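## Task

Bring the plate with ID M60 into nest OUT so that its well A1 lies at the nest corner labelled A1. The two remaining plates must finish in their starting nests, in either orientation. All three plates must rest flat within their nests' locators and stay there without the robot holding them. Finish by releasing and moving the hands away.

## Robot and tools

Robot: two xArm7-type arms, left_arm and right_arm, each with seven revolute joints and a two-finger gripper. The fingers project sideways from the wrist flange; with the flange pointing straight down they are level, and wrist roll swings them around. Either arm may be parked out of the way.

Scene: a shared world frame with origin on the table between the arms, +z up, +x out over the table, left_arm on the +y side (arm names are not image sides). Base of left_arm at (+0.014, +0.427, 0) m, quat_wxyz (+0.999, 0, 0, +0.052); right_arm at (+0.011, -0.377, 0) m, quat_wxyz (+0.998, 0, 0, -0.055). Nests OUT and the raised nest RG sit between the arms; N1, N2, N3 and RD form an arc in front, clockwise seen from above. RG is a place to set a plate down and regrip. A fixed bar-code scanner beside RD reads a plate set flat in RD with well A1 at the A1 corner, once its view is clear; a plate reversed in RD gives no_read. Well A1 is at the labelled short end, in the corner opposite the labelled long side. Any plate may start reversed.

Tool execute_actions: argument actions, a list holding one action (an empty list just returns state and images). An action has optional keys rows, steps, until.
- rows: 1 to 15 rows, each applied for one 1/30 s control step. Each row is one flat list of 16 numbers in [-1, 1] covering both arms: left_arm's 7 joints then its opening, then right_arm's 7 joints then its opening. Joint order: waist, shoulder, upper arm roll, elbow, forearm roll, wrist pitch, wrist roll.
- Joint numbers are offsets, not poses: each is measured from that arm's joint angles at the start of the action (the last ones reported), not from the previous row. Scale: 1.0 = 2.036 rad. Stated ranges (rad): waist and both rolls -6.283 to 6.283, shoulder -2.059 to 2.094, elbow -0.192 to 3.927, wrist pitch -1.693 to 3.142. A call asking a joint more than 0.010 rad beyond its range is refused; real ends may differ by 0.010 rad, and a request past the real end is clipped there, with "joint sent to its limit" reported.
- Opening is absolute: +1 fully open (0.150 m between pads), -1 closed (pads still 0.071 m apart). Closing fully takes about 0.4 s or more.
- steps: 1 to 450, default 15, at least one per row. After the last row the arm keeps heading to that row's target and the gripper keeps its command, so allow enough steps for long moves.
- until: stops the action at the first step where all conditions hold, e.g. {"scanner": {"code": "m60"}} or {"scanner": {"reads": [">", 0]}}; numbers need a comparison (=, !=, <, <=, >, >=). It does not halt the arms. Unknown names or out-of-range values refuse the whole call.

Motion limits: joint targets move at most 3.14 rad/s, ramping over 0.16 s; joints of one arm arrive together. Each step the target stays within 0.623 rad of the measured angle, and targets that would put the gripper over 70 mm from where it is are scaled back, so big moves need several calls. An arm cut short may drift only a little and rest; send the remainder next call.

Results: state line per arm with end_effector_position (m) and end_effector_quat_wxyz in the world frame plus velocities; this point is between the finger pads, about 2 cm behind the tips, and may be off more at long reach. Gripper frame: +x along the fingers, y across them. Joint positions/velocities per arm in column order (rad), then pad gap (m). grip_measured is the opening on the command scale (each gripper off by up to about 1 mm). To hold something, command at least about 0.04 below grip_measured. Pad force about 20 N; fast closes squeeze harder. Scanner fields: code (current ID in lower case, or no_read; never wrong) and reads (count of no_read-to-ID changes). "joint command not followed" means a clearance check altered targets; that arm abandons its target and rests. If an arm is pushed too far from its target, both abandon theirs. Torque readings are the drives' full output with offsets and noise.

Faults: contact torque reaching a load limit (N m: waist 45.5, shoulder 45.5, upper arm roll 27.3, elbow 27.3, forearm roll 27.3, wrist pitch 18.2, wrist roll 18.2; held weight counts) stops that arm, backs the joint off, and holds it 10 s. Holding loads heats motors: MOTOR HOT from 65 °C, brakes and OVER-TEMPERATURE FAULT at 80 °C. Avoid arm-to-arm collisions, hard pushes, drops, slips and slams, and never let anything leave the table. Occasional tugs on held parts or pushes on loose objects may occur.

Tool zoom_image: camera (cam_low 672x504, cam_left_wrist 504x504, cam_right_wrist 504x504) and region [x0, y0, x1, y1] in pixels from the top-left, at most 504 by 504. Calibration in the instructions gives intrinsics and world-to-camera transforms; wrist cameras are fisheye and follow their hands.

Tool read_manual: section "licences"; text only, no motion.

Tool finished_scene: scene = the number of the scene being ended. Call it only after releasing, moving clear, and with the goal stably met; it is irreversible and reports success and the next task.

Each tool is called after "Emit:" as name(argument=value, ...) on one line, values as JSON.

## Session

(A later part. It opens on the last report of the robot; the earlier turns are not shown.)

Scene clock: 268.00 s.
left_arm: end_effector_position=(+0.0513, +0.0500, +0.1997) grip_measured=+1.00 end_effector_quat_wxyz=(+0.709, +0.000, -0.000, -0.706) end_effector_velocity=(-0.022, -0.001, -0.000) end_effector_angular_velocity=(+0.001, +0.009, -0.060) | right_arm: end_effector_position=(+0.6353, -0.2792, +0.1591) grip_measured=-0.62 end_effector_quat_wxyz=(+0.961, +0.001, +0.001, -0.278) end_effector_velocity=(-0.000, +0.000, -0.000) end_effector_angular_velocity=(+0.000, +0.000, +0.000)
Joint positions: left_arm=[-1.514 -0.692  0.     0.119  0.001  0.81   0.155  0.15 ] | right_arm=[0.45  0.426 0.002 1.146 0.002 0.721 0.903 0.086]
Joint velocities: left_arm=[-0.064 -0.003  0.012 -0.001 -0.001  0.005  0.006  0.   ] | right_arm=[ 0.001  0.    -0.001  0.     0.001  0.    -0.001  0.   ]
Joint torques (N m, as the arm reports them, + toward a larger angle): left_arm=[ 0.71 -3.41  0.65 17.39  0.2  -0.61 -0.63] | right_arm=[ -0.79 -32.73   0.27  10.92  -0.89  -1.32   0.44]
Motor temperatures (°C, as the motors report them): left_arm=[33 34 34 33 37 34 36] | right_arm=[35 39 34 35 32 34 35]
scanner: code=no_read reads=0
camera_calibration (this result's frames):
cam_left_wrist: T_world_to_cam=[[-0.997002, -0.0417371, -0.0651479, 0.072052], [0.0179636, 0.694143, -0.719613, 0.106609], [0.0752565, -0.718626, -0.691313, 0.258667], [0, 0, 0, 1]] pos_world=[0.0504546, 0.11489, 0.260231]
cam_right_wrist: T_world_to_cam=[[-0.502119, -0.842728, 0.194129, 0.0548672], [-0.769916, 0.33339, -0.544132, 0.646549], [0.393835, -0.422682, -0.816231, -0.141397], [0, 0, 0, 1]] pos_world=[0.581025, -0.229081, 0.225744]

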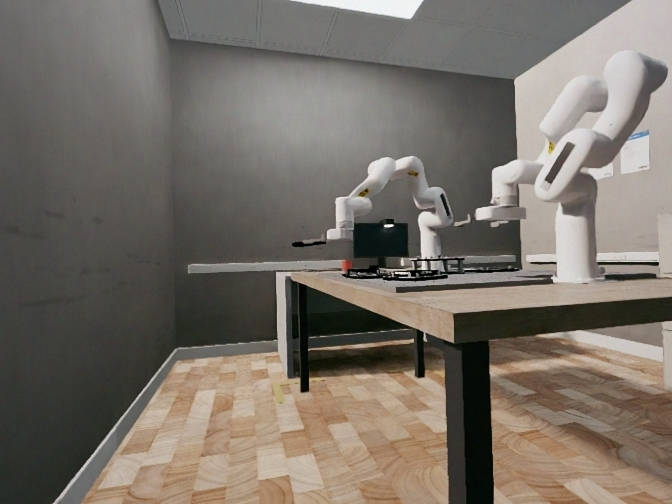

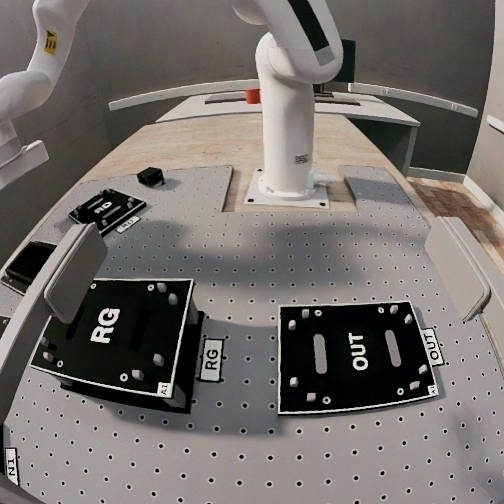

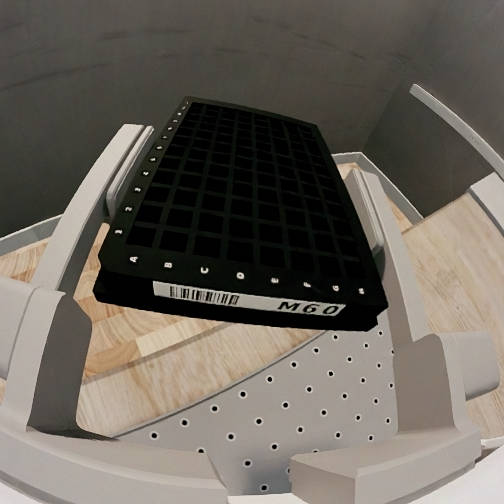

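Emit:
zoom_image(camera="cam_left_wrist", region=[260, 280, 460, 430])

Region (260, 280, 460, 430) of cam_left_wrist's 504x504 image, scaled by 2.520, with more detail than that image has; it fills the top 378 rows of this view, and the rest is white.

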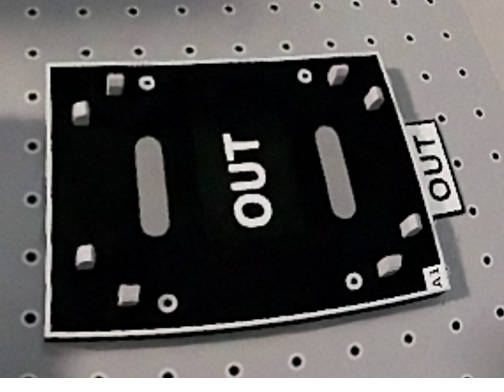

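Emit:
execute_actions(actions=[{"rows":[[0.98,0,0,0,0,0,0,1,0,0,0,0,0,0,0,-0.75],[0.98,0,0,0,0,0,0,1,0,0,0,0,0,0,0,-0.75],[0.98,0,0,0,0,0,0,1,0,0,0,0,0,0,0,-0.75],[0.98,0,0,0,0,0,0,1,0,0,0,0,0,0,0,-0.75],[0.98,0,0,0,0,0,0,1,0,0,0,0,0,0,0,-0.75],[0.98,0,0,0,0,0,0,1,0,0,0,0,0,0,0,-0.75],[0.98,0,0,0,0,0,0,1,0,0,0,0,0,0,0,-0.75],[0.98,0,0,0,0,0,0,1,0,0,0,0,0,0,0,-0.75],[0.98,0,0,0,0,0,0,1,0,0,0,0,0,0,0,-0.75],[0.98,0,0,0,0,0,0,1,0,0,0,0,0,0,0,-0.75],[0.98,0,0,0,0,0,0,1,0,0,0,0,0,0,0,-0.75],[0.98,0,0,0,0,0,0,1,0,0,0,0,0,0,0,-0.75],[0.98,0,0,0,0,0,0,1,0,0,0,0,0,0,0,-0.75],[0.98,0,0,0,0,0,0,1,0,0,0,0,0,0,0,-0.75],[0.98,0,0,0,0,0,0,1,0.8605,-0.1103,0,-0.1658,0,-0.056,0.5953,-0.75]],"steps":85}])

Scene clock: 309.13 s.
left_arm: end_effector_position=(+0.3416, +0.6159, +0.1997) grip_measured=+1.00 end_effector_quat_wxyz=(+0.977, +0.000, +0.000, +0.212) end_effector_velocity=(+0.000, +0.000, +0.000) end_effector_angular_velocity=(+0.001, -0.002, +0.001) | right_arm: end_effector_position=(-0.0616, +0.0051, +0.1600) grip_measured=-0.62 end_effector_quat_wxyz=(+1.000, -0.000, +0.001, -0.012) end_effector_velocity=(-0.006, -0.001, -0.000) end_effector_angular_velocity=(-0.001, +0.001, +0.015)
Joint positions: left_arm=[ 0.481 -0.692  0.     0.119  0.001  0.81   0.155  0.15 ] | right_arm=[2.201 0.201 0.001 0.809 0.002 0.607 2.115 0.086]
Joint velocities: left_arm=[-0.     0.     0.     0.001 -0.    -0.001 -0.001  0.   ] | right_arm=[ 0.007  0.     0.008 -0.    -0.001 -0.     0.001  0.   ]
Joint torques (N m, as the arm reports them, + toward a larger angle): left_arm=[-0.43 -3.59  0.76 17.51  0.2  -0.66 -0.37] | right_arm=[ -0.96 -25.38  -0.05  10.2   -1.01  -1.06   0.35]
Motor temperatures (°C, as the motors report them): left_arm=[33 34 34 33 37 34 36] | right_arm=[35 39 34 36 32 34 34]
scanner: code=no_read reads=0
camera_calibration (this result's frames):
cam_left_wrist: T_world_to_cam=[[0.448337, -0.891487, -0.0651505, 0.414679], [-0.640033, -0.269288, -0.719612, 0.526736], [0.623981, 0.364327, -0.691313, -0.210949], [0, 0, 0, 1]] pos_world=[0.282841, 0.588379, 0.260231]
cam_right_wrist: T_world_to_cam=[[0.000506042, -0.980757, 0.195231, -0.0241455], [-0.831511, -0.108865, -0.544736, 0.0142671], [0.555508, -0.162061, -0.815565, 0.262492], [0, 0, 0, 1]] pos_world=[-0.133941, 0.0204121, 0.226565]

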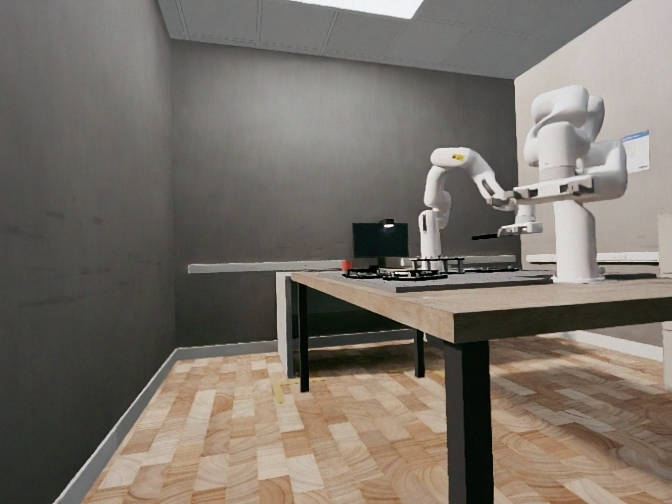

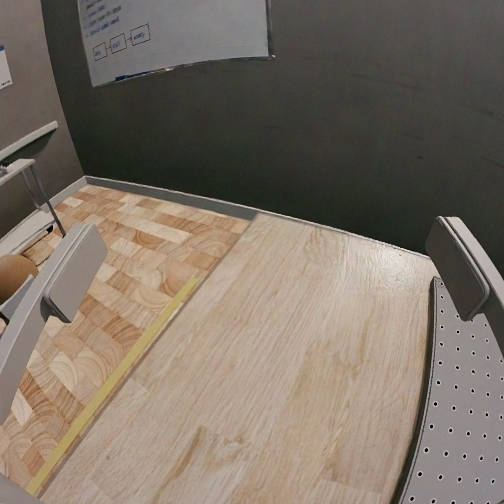

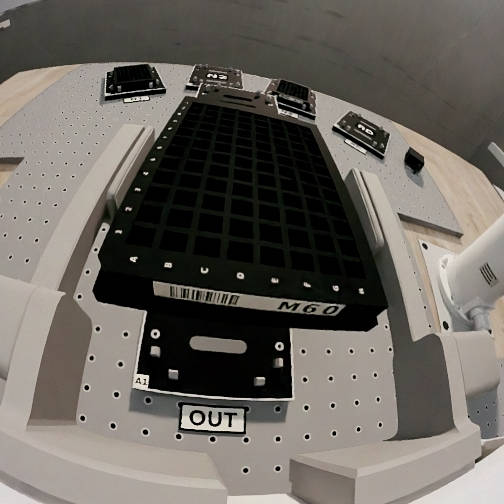

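Emit:
execute_actions(actions=[{"rows":[[0,0,0,0,0,0,0,1,0.001,0.114,0,-0.0108,0,-0.1245,0.0007,-0.75]],"steps":25}])

Scene clock: 319.87 s.
left_arm: end_effector_position=(+0.3416, +0.6159, +0.1997) grip_measured=+1.00 end_effector_quat_wxyz=(+0.977, +0.000, +0.000, +0.212) end_effector_velocity=(-0.000, +0.000, -0.000) end_effector_angular_velocity=(-0.001, -0.000, -0.001) | right_arm: end_effector_position=(-0.0588, -0.0015, +0.0699) grip_measured=-0.62 end_effector_quat_wxyz=(+1.000, -0.000, +0.001, -0.012) end_effector_velocity=(+0.000, -0.001, -0.001) end_effector_angular_velocity=(-0.003, -0.001, -0.000)
Joint positions: left_arm=[ 0.481 -0.692  0.     0.119  0.001  0.81   0.155  0.15 ] | right_arm=[2.203 0.433 0.001 0.787 0.002 0.354 2.116 0.086]
Joint velocities: left_arm=[ 0.     0.001  0.002  0.     0.    -0.     0.002  0.   ] | right_arm=[ 0.001  0.003 -0.    -0.001  0.002  0.    -0.001 -0.   ]
Joint torques (N m, as the arm reports them, + toward a larger angle): left_arm=[-0.29 -3.54  0.79 17.46  0.1  -0.66 -0.36] | right_arm=[ -0.75 -27.95   0.33   7.92  -0.82  -1.08   0.44]
Motor temperatures (°C, as the motors report them): left_arm=[33 34 34 33 37 34 36] | right_arm=[35 38 34 35 32 34 34]
scanner: code=no_read reads=0
camera_calibration (this result's frames):
cam_left_wrist: T_world_to_cam=[[0.448337, -0.891487, -0.0651504, 0.414679], [-0.640033, -0.269288, -0.719612, 0.526736], [0.623981, 0.364327, -0.691313, -0.210949], [0, 0, 0, 1]] pos_world=[0.282841, 0.588379, 0.260231]
cam_right_wrist: T_world_to_cam=[[0.000782063, -0.980743, 0.195299, -0.0130339], [-0.831425, -0.109153, -0.54481, -0.0331447], [0.555636, -0.16195, -0.8155, 0.186423], [0, 0, 0, 1]] pos_world=[-0.13113, 0.0137905, 0.136516]

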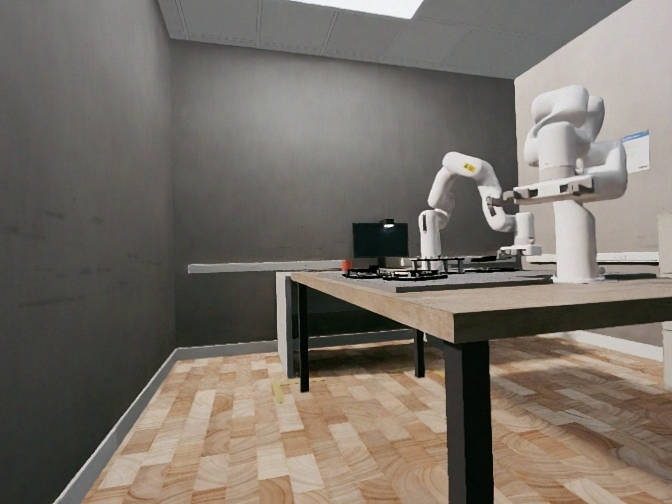

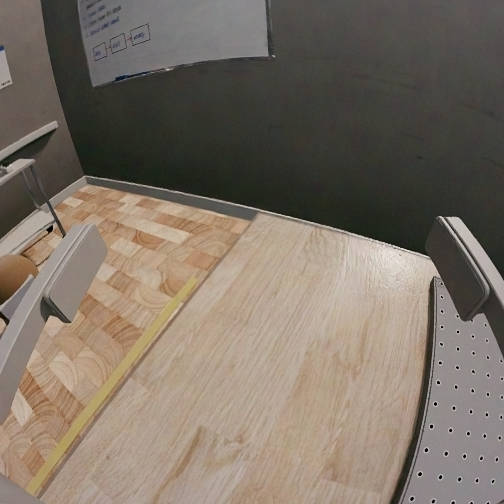

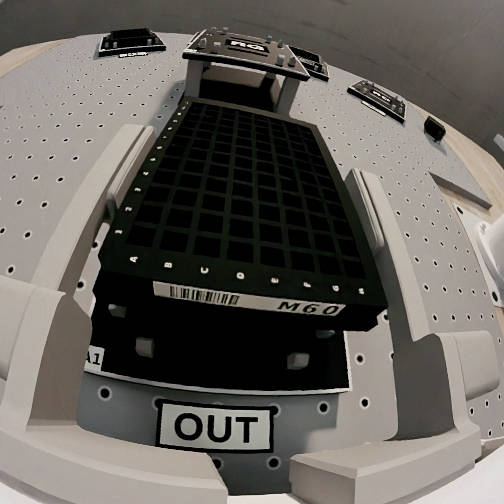

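Emit:
zoom_image(camera="cam_right_wrist", region=[80, 280, 380, 400])

Region (80, 280, 380, 400) of cam_right_wrist's 504x504 image, scaled by 1.680, with more detail than that image has; it fills the top 202 rows of this view, and the rest is white.

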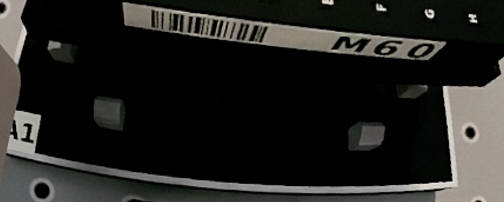

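Emit:
execute_actions(actions=[{"rows":[[0,0,0,0,0,0,0,1,-0.0014,0.029,0,0.0092,0,-0.0198,-0.0014,-0.75]],"steps":15}])

Emit:
zoom_image(camera="cam_right_wrist", region=[80, 280, 380, 400])

Scene clock: 345.23 s.
left_arm: end_effector_position=(+0.3416, +0.6159, +0.1997) grip_measured=+1.00 end_effector_quat_wxyz=(+0.977, +0.000, +0.000, +0.212) end_effector_velocity=(-0.000, -0.000, -0.000) end_effector_angular_velocity=(-0.001, +0.001, -0.001) | right_arm: end_effector_position=(-0.0588, +0.0011, +0.0522) grip_measured=-0.62 end_effector_quat_wxyz=(+1.000, -0.000, +0.001, -0.012) end_effector_velocity=(+0.001, -0.001, -0.001) end_effector_angular_velocity=(-0.002, -0.002, +0.000)
Joint positions: left_arm=[ 0.481 -0.692  0.     0.119  0.001  0.81   0.155  0.15 ] | right_arm=[2.2   0.491 0.001 0.805 0.002 0.314 2.113 0.086]
Joint velocities: left_arm=[0.    0.    0.    0.    0.    0.001 0.001 0.   ] | right_arm=[ 0.     0.002 -0.001 -0.002  0.001 -0.001 -0.001  0.   ]
Joint torques (N m, as the arm reports them, + toward a larger angle): left_arm=[-0.9  -3.45  0.67 17.4   0.18 -0.58 -0.41] | right_arm=[ -1.08 -28.29   0.03   7.77  -0.78  -0.9    0.34]
Motor temperatures (°C, as the motors report them): left_arm=[33 34 34 33 37 34 36] | right_arm=[35 38 34 35 32 34 34]
scanner: code=no_read reads=0
camera_calibration (this result's frames):
cam_left_wrist: T_world_to_cam=[[0.448336, -0.891487, -0.0651507, 0.414679], [-0.640033, -0.269288, -0.719612, 0.526736], [0.623981, 0.364327, -0.691313, -0.210949], [0, 0, 0, 1]] pos_world=[0.282841, 0.588379, 0.260231]
cam_right_wrist: T_world_to_cam=[[0.000806116, -0.980835, 0.194838, -0.0070439], [-0.831587, -0.108869, -0.54462, -0.0425977], [0.555394, -0.161586, -0.815737, 0.172363], [0, 0, 0, 1]] pos_world=[-0.131148, 0.016305, 0.118776]

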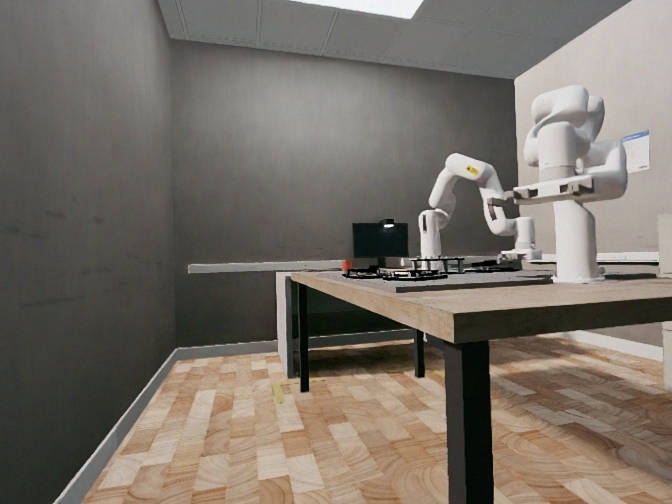

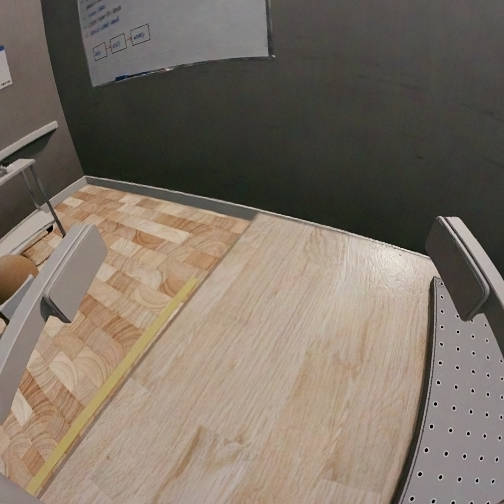

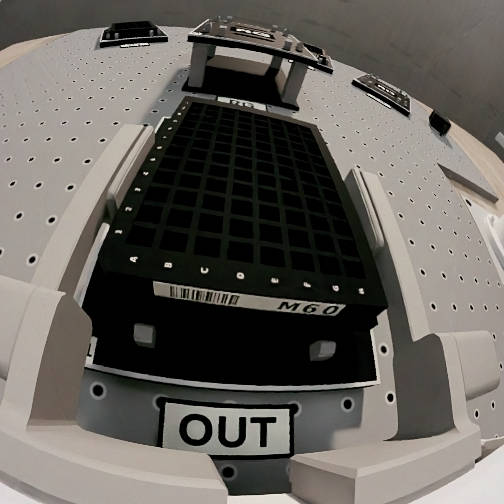

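Region (80, 280, 380, 400) of cam_right_wrist's 504x504 image, scaled by 1.680, with more detail than that image has; it fills the top 202 rows of this view, and the rest is white.

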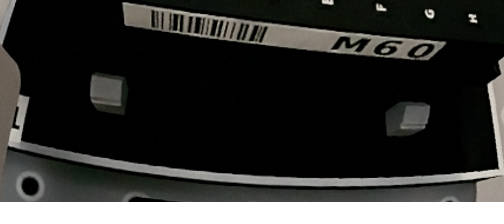

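Emit:
execute_actions(actions=[{"rows":[[0,0,0,0,0,0,0,1,0,0.004,0,0.001,0,-0.003,0,-0.75],[0,0,0,0,0,0,0,1,0,0.008,0,0.002,0,-0.006,0,-0.75],[0,0,0,0,0,0,0,1,0,0.008,0,0.002,0,-0.006,0,-0.75],[0,0,0,0,0,0,0,1,0,0.012,0,0.003,0,-0.009,0,-0.75],[0,0,0,0,0,0,0,1,0,0.012,0,0.003,0,-0.009,0,-0.75],[0,0,0,0,0,0,0,1,0,0.016,0,0.004,0,-0.012,0,-0.75],[0,0,0,0,0,0,0,1,0,0.016,0,0.004,0,-0.012,0,-0.75],[0,0,0,0,0,0,0,1,0,0.02,0,0.005,0,-0.015,0,-0.75],[0,0,0,0,0,0,0,1,0,0.02,0,0.005,0,-0.015,0,-0.75],[0,0,0,0,0,0,0,1,0,0.024,0,0.0061,0,-0.018,0,-0.75]],"steps":22}])

Scene clock: 359.13 s.
left_arm: end_effector_position=(+0.3416, +0.6159, +0.1997) grip_measured=+1.00 end_effector_quat_wxyz=(+0.977, +0.000, +0.000, +0.212) end_effector_velocity=(-0.000, +0.000, -0.000) end_effector_angular_velocity=(-0.000, +0.001, +0.002) | right_arm: end_effector_position=(-0.0585, +0.0008, +0.0365) grip_measured=-0.62 end_effector_quat_wxyz=(+1.000, -0.000, +0.000, -0.013) end_effector_velocity=(-0.001, +0.001, -0.000) end_effector_angular_velocity=(+0.001, +0.001, +0.002)
Joint positions: left_arm=[ 0.481 -0.692  0.     0.119  0.001  0.81   0.155  0.15 ] | right_arm=[2.2   0.54  0.001 0.817 0.002 0.277 2.114 0.086]
Joint velocities: left_arm=[ 0.     0.001 -0.    -0.    -0.    -0.    -0.002  0.   ] | right_arm=[ 0.     0.001  0.001  0.001 -0.    -0.002 -0.001  0.   ]
Joint torques (N m, as the arm reports them, + toward a larger angle): left_arm=[-1.08 -3.7   0.8  17.46  0.31 -0.67 -0.3 ] | right_arm=[ -0.59 -29.04   0.58   8.92  -0.82  -1.88   0.09]
Motor temperatures (°C, as the motors report them): left_arm=[33 34 34 33 37 34 36] | right_arm=[35 38 34 35 32 34 34]
scanner: code=no_read reads=0
camera_calibration (this result's frames):
cam_left_wrist: T_world_to_cam=[[0.448336, -0.891487, -0.0651506, 0.414679], [-0.640033, -0.269288, -0.719612, 0.526736], [0.623981, 0.364327, -0.691313, -0.210949], [0, 0, 0, 1]] pos_world=[0.282841, 0.588379, 0.260231]
cam_right_wrist: T_world_to_cam=[[0.0000165604, -0.980683, 0.195603, -0.00433108], [-0.831364, -0.108716, -0.544991, -0.0509103], [0.555728, -0.162609, -0.815306, 0.159378], [0, 0, 0, 1]] pos_world=[-0.130896, 0.016134, 0.103043]

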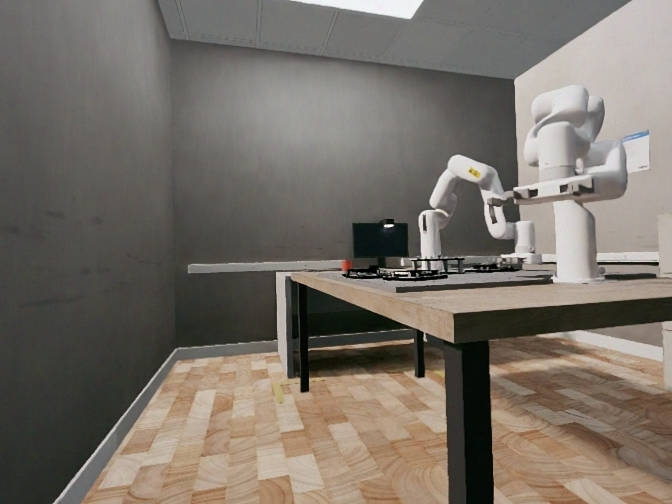

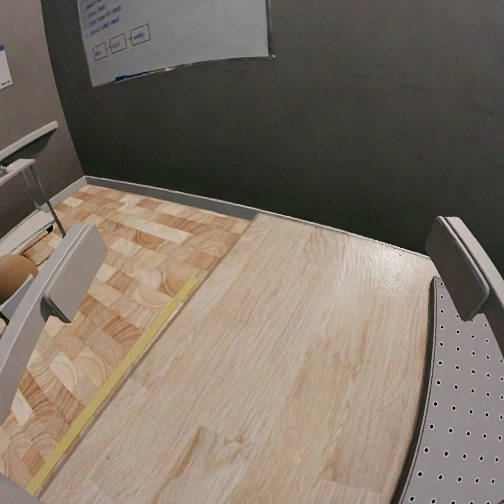

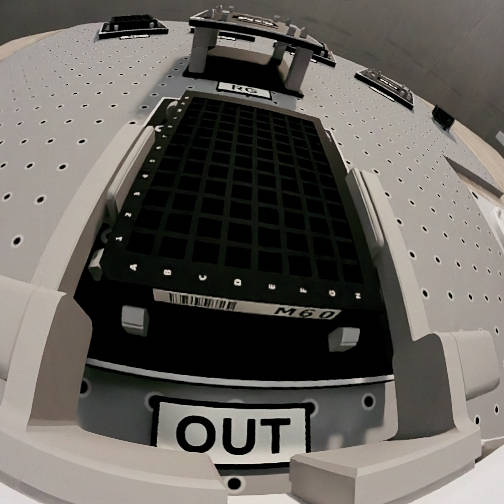

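Matches the N2 seated view. Release and lift.

Emit:
execute_actions(actions=[{"rows":[[0,0,0,0,0,0,0,1,0,0,0,0,0,0,0,-0.5],[0,0,0,0,0,0,0,1,0,0,0,0,0,0,0,-0.3],[0,0,0,0,0,0,0,1,0,0,0,0,0,0,0,0],[0,0,0,0,0,0,0,1,0,0,0,0,0,0,0,0],[0,0,0,0,0,0,0,1,0,0,0,0,0,0,0,0],[0,0,0,0,0,0,0,1,0,0,0,0,0,0,0,0],[0,0,0,0,0,0,0,1,0,0,0,0,0,0,0,0],[0,0,0,0,0,0,0,1,0,0,0,0,0,0,0,0],[0,0,0,0,0,0,0,1,0,0,0,0,0,0,0,0],[0,0,0,0,0,0,0,1,0,0,0,0,0,0,0,0],[0,0,0,0,0,0,0,1,0,-0.165,0,-0.005,0,0.16,0,0]],"steps":32}])

Scene clock: 367.47 s.
left_arm: end_effector_position=(+0.3416, +0.6159, +0.1997) grip_measured=+1.00 end_effector_quat_wxyz=(+0.977, +0.000, +0.000, +0.212) end_effector_velocity=(-0.000, -0.000, -0.001) end_effector_angular_velocity=(-0.001, +0.001, -0.001) | right_arm: end_effector_position=(-0.0608, +0.0048, +0.1578) grip_measured=+0.00 end_effector_quat_wxyz=(+1.000, -0.001, -0.000, -0.012) end_effector_velocity=(-0.001, +0.003, +0.005) end_effector_angular_velocity=(+0.011, +0.007, -0.001)
Joint positions: left_arm=[ 0.481 -0.692  0.     0.119  0.001  0.81   0.155  0.15 ] | right_arm=[2.2   0.205 0.001 0.806 0.002 0.603 2.114 0.11 ]
Joint velocities: left_arm=[ 0.    -0.001 -0.    -0.002 -0.     0.001  0.001  0.   ] | right_arm=[-0.001 -0.008 -0.     0.006  0.     0.001  0.     0.   ]
Joint torques (N m, as the arm reports them, + toward a larger angle): left_arm=[-0.4  -3.12  0.85 17.52  0.   -0.58 -0.39] | right_arm=[ -0.55 -25.29   0.32   9.75  -0.61  -1.1    0.36]
Motor temperatures (°C, as the motors report them): left_arm=[33 34 34 33 37 34 36] | right_arm=[35 38 34 35 32 34 35]
scanner: code=no_read reads=0
camera_calibration (this result's frames):
cam_left_wrist: T_world_to_cam=[[0.448336, -0.891487, -0.0651506, 0.414679], [-0.640033, -0.269288, -0.719612, 0.526736], [0.623981, 0.364327, -0.691313, -0.210949], [0, 0, 0, 1]] pos_world=[0.282841, 0.588379, 0.260231]
cam_right_wrist: T_world_to_cam=[[0.000294239, -0.980354, 0.197244, -0.024397], [-0.830879, -0.109996, -0.545473, 0.0138264], [0.556453, -0.163725, -0.814589, 0.260154], [0, 0, 0, 1]] pos_world=[-0.133268, 0.0201969, 0.224272]

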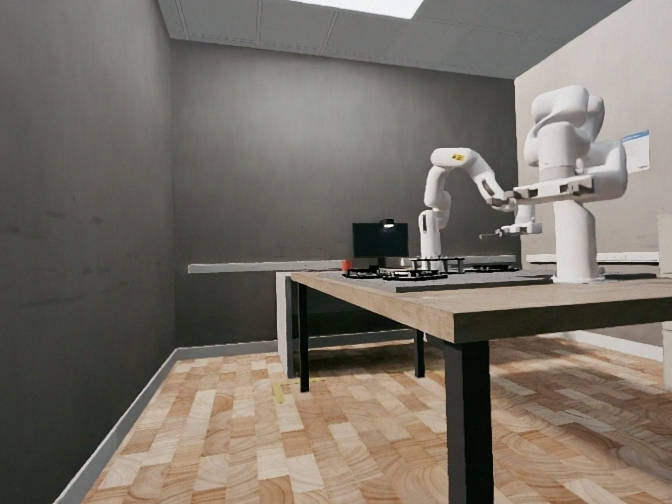

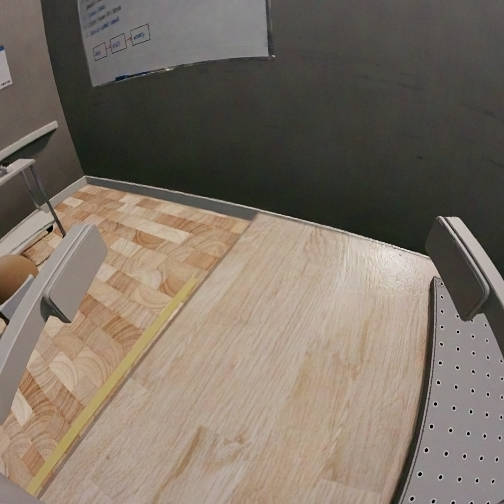

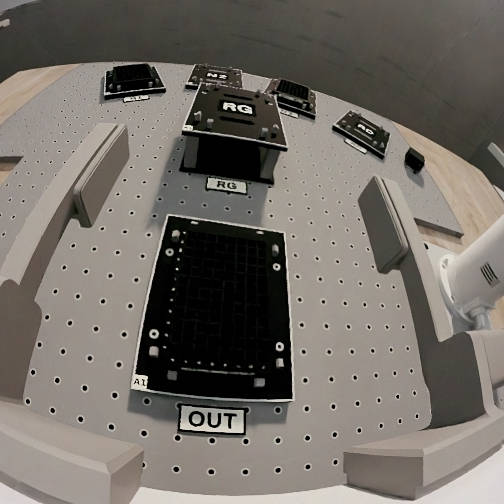

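Emit:
finished_scene(scene=1)

The scene is finished: the task was done.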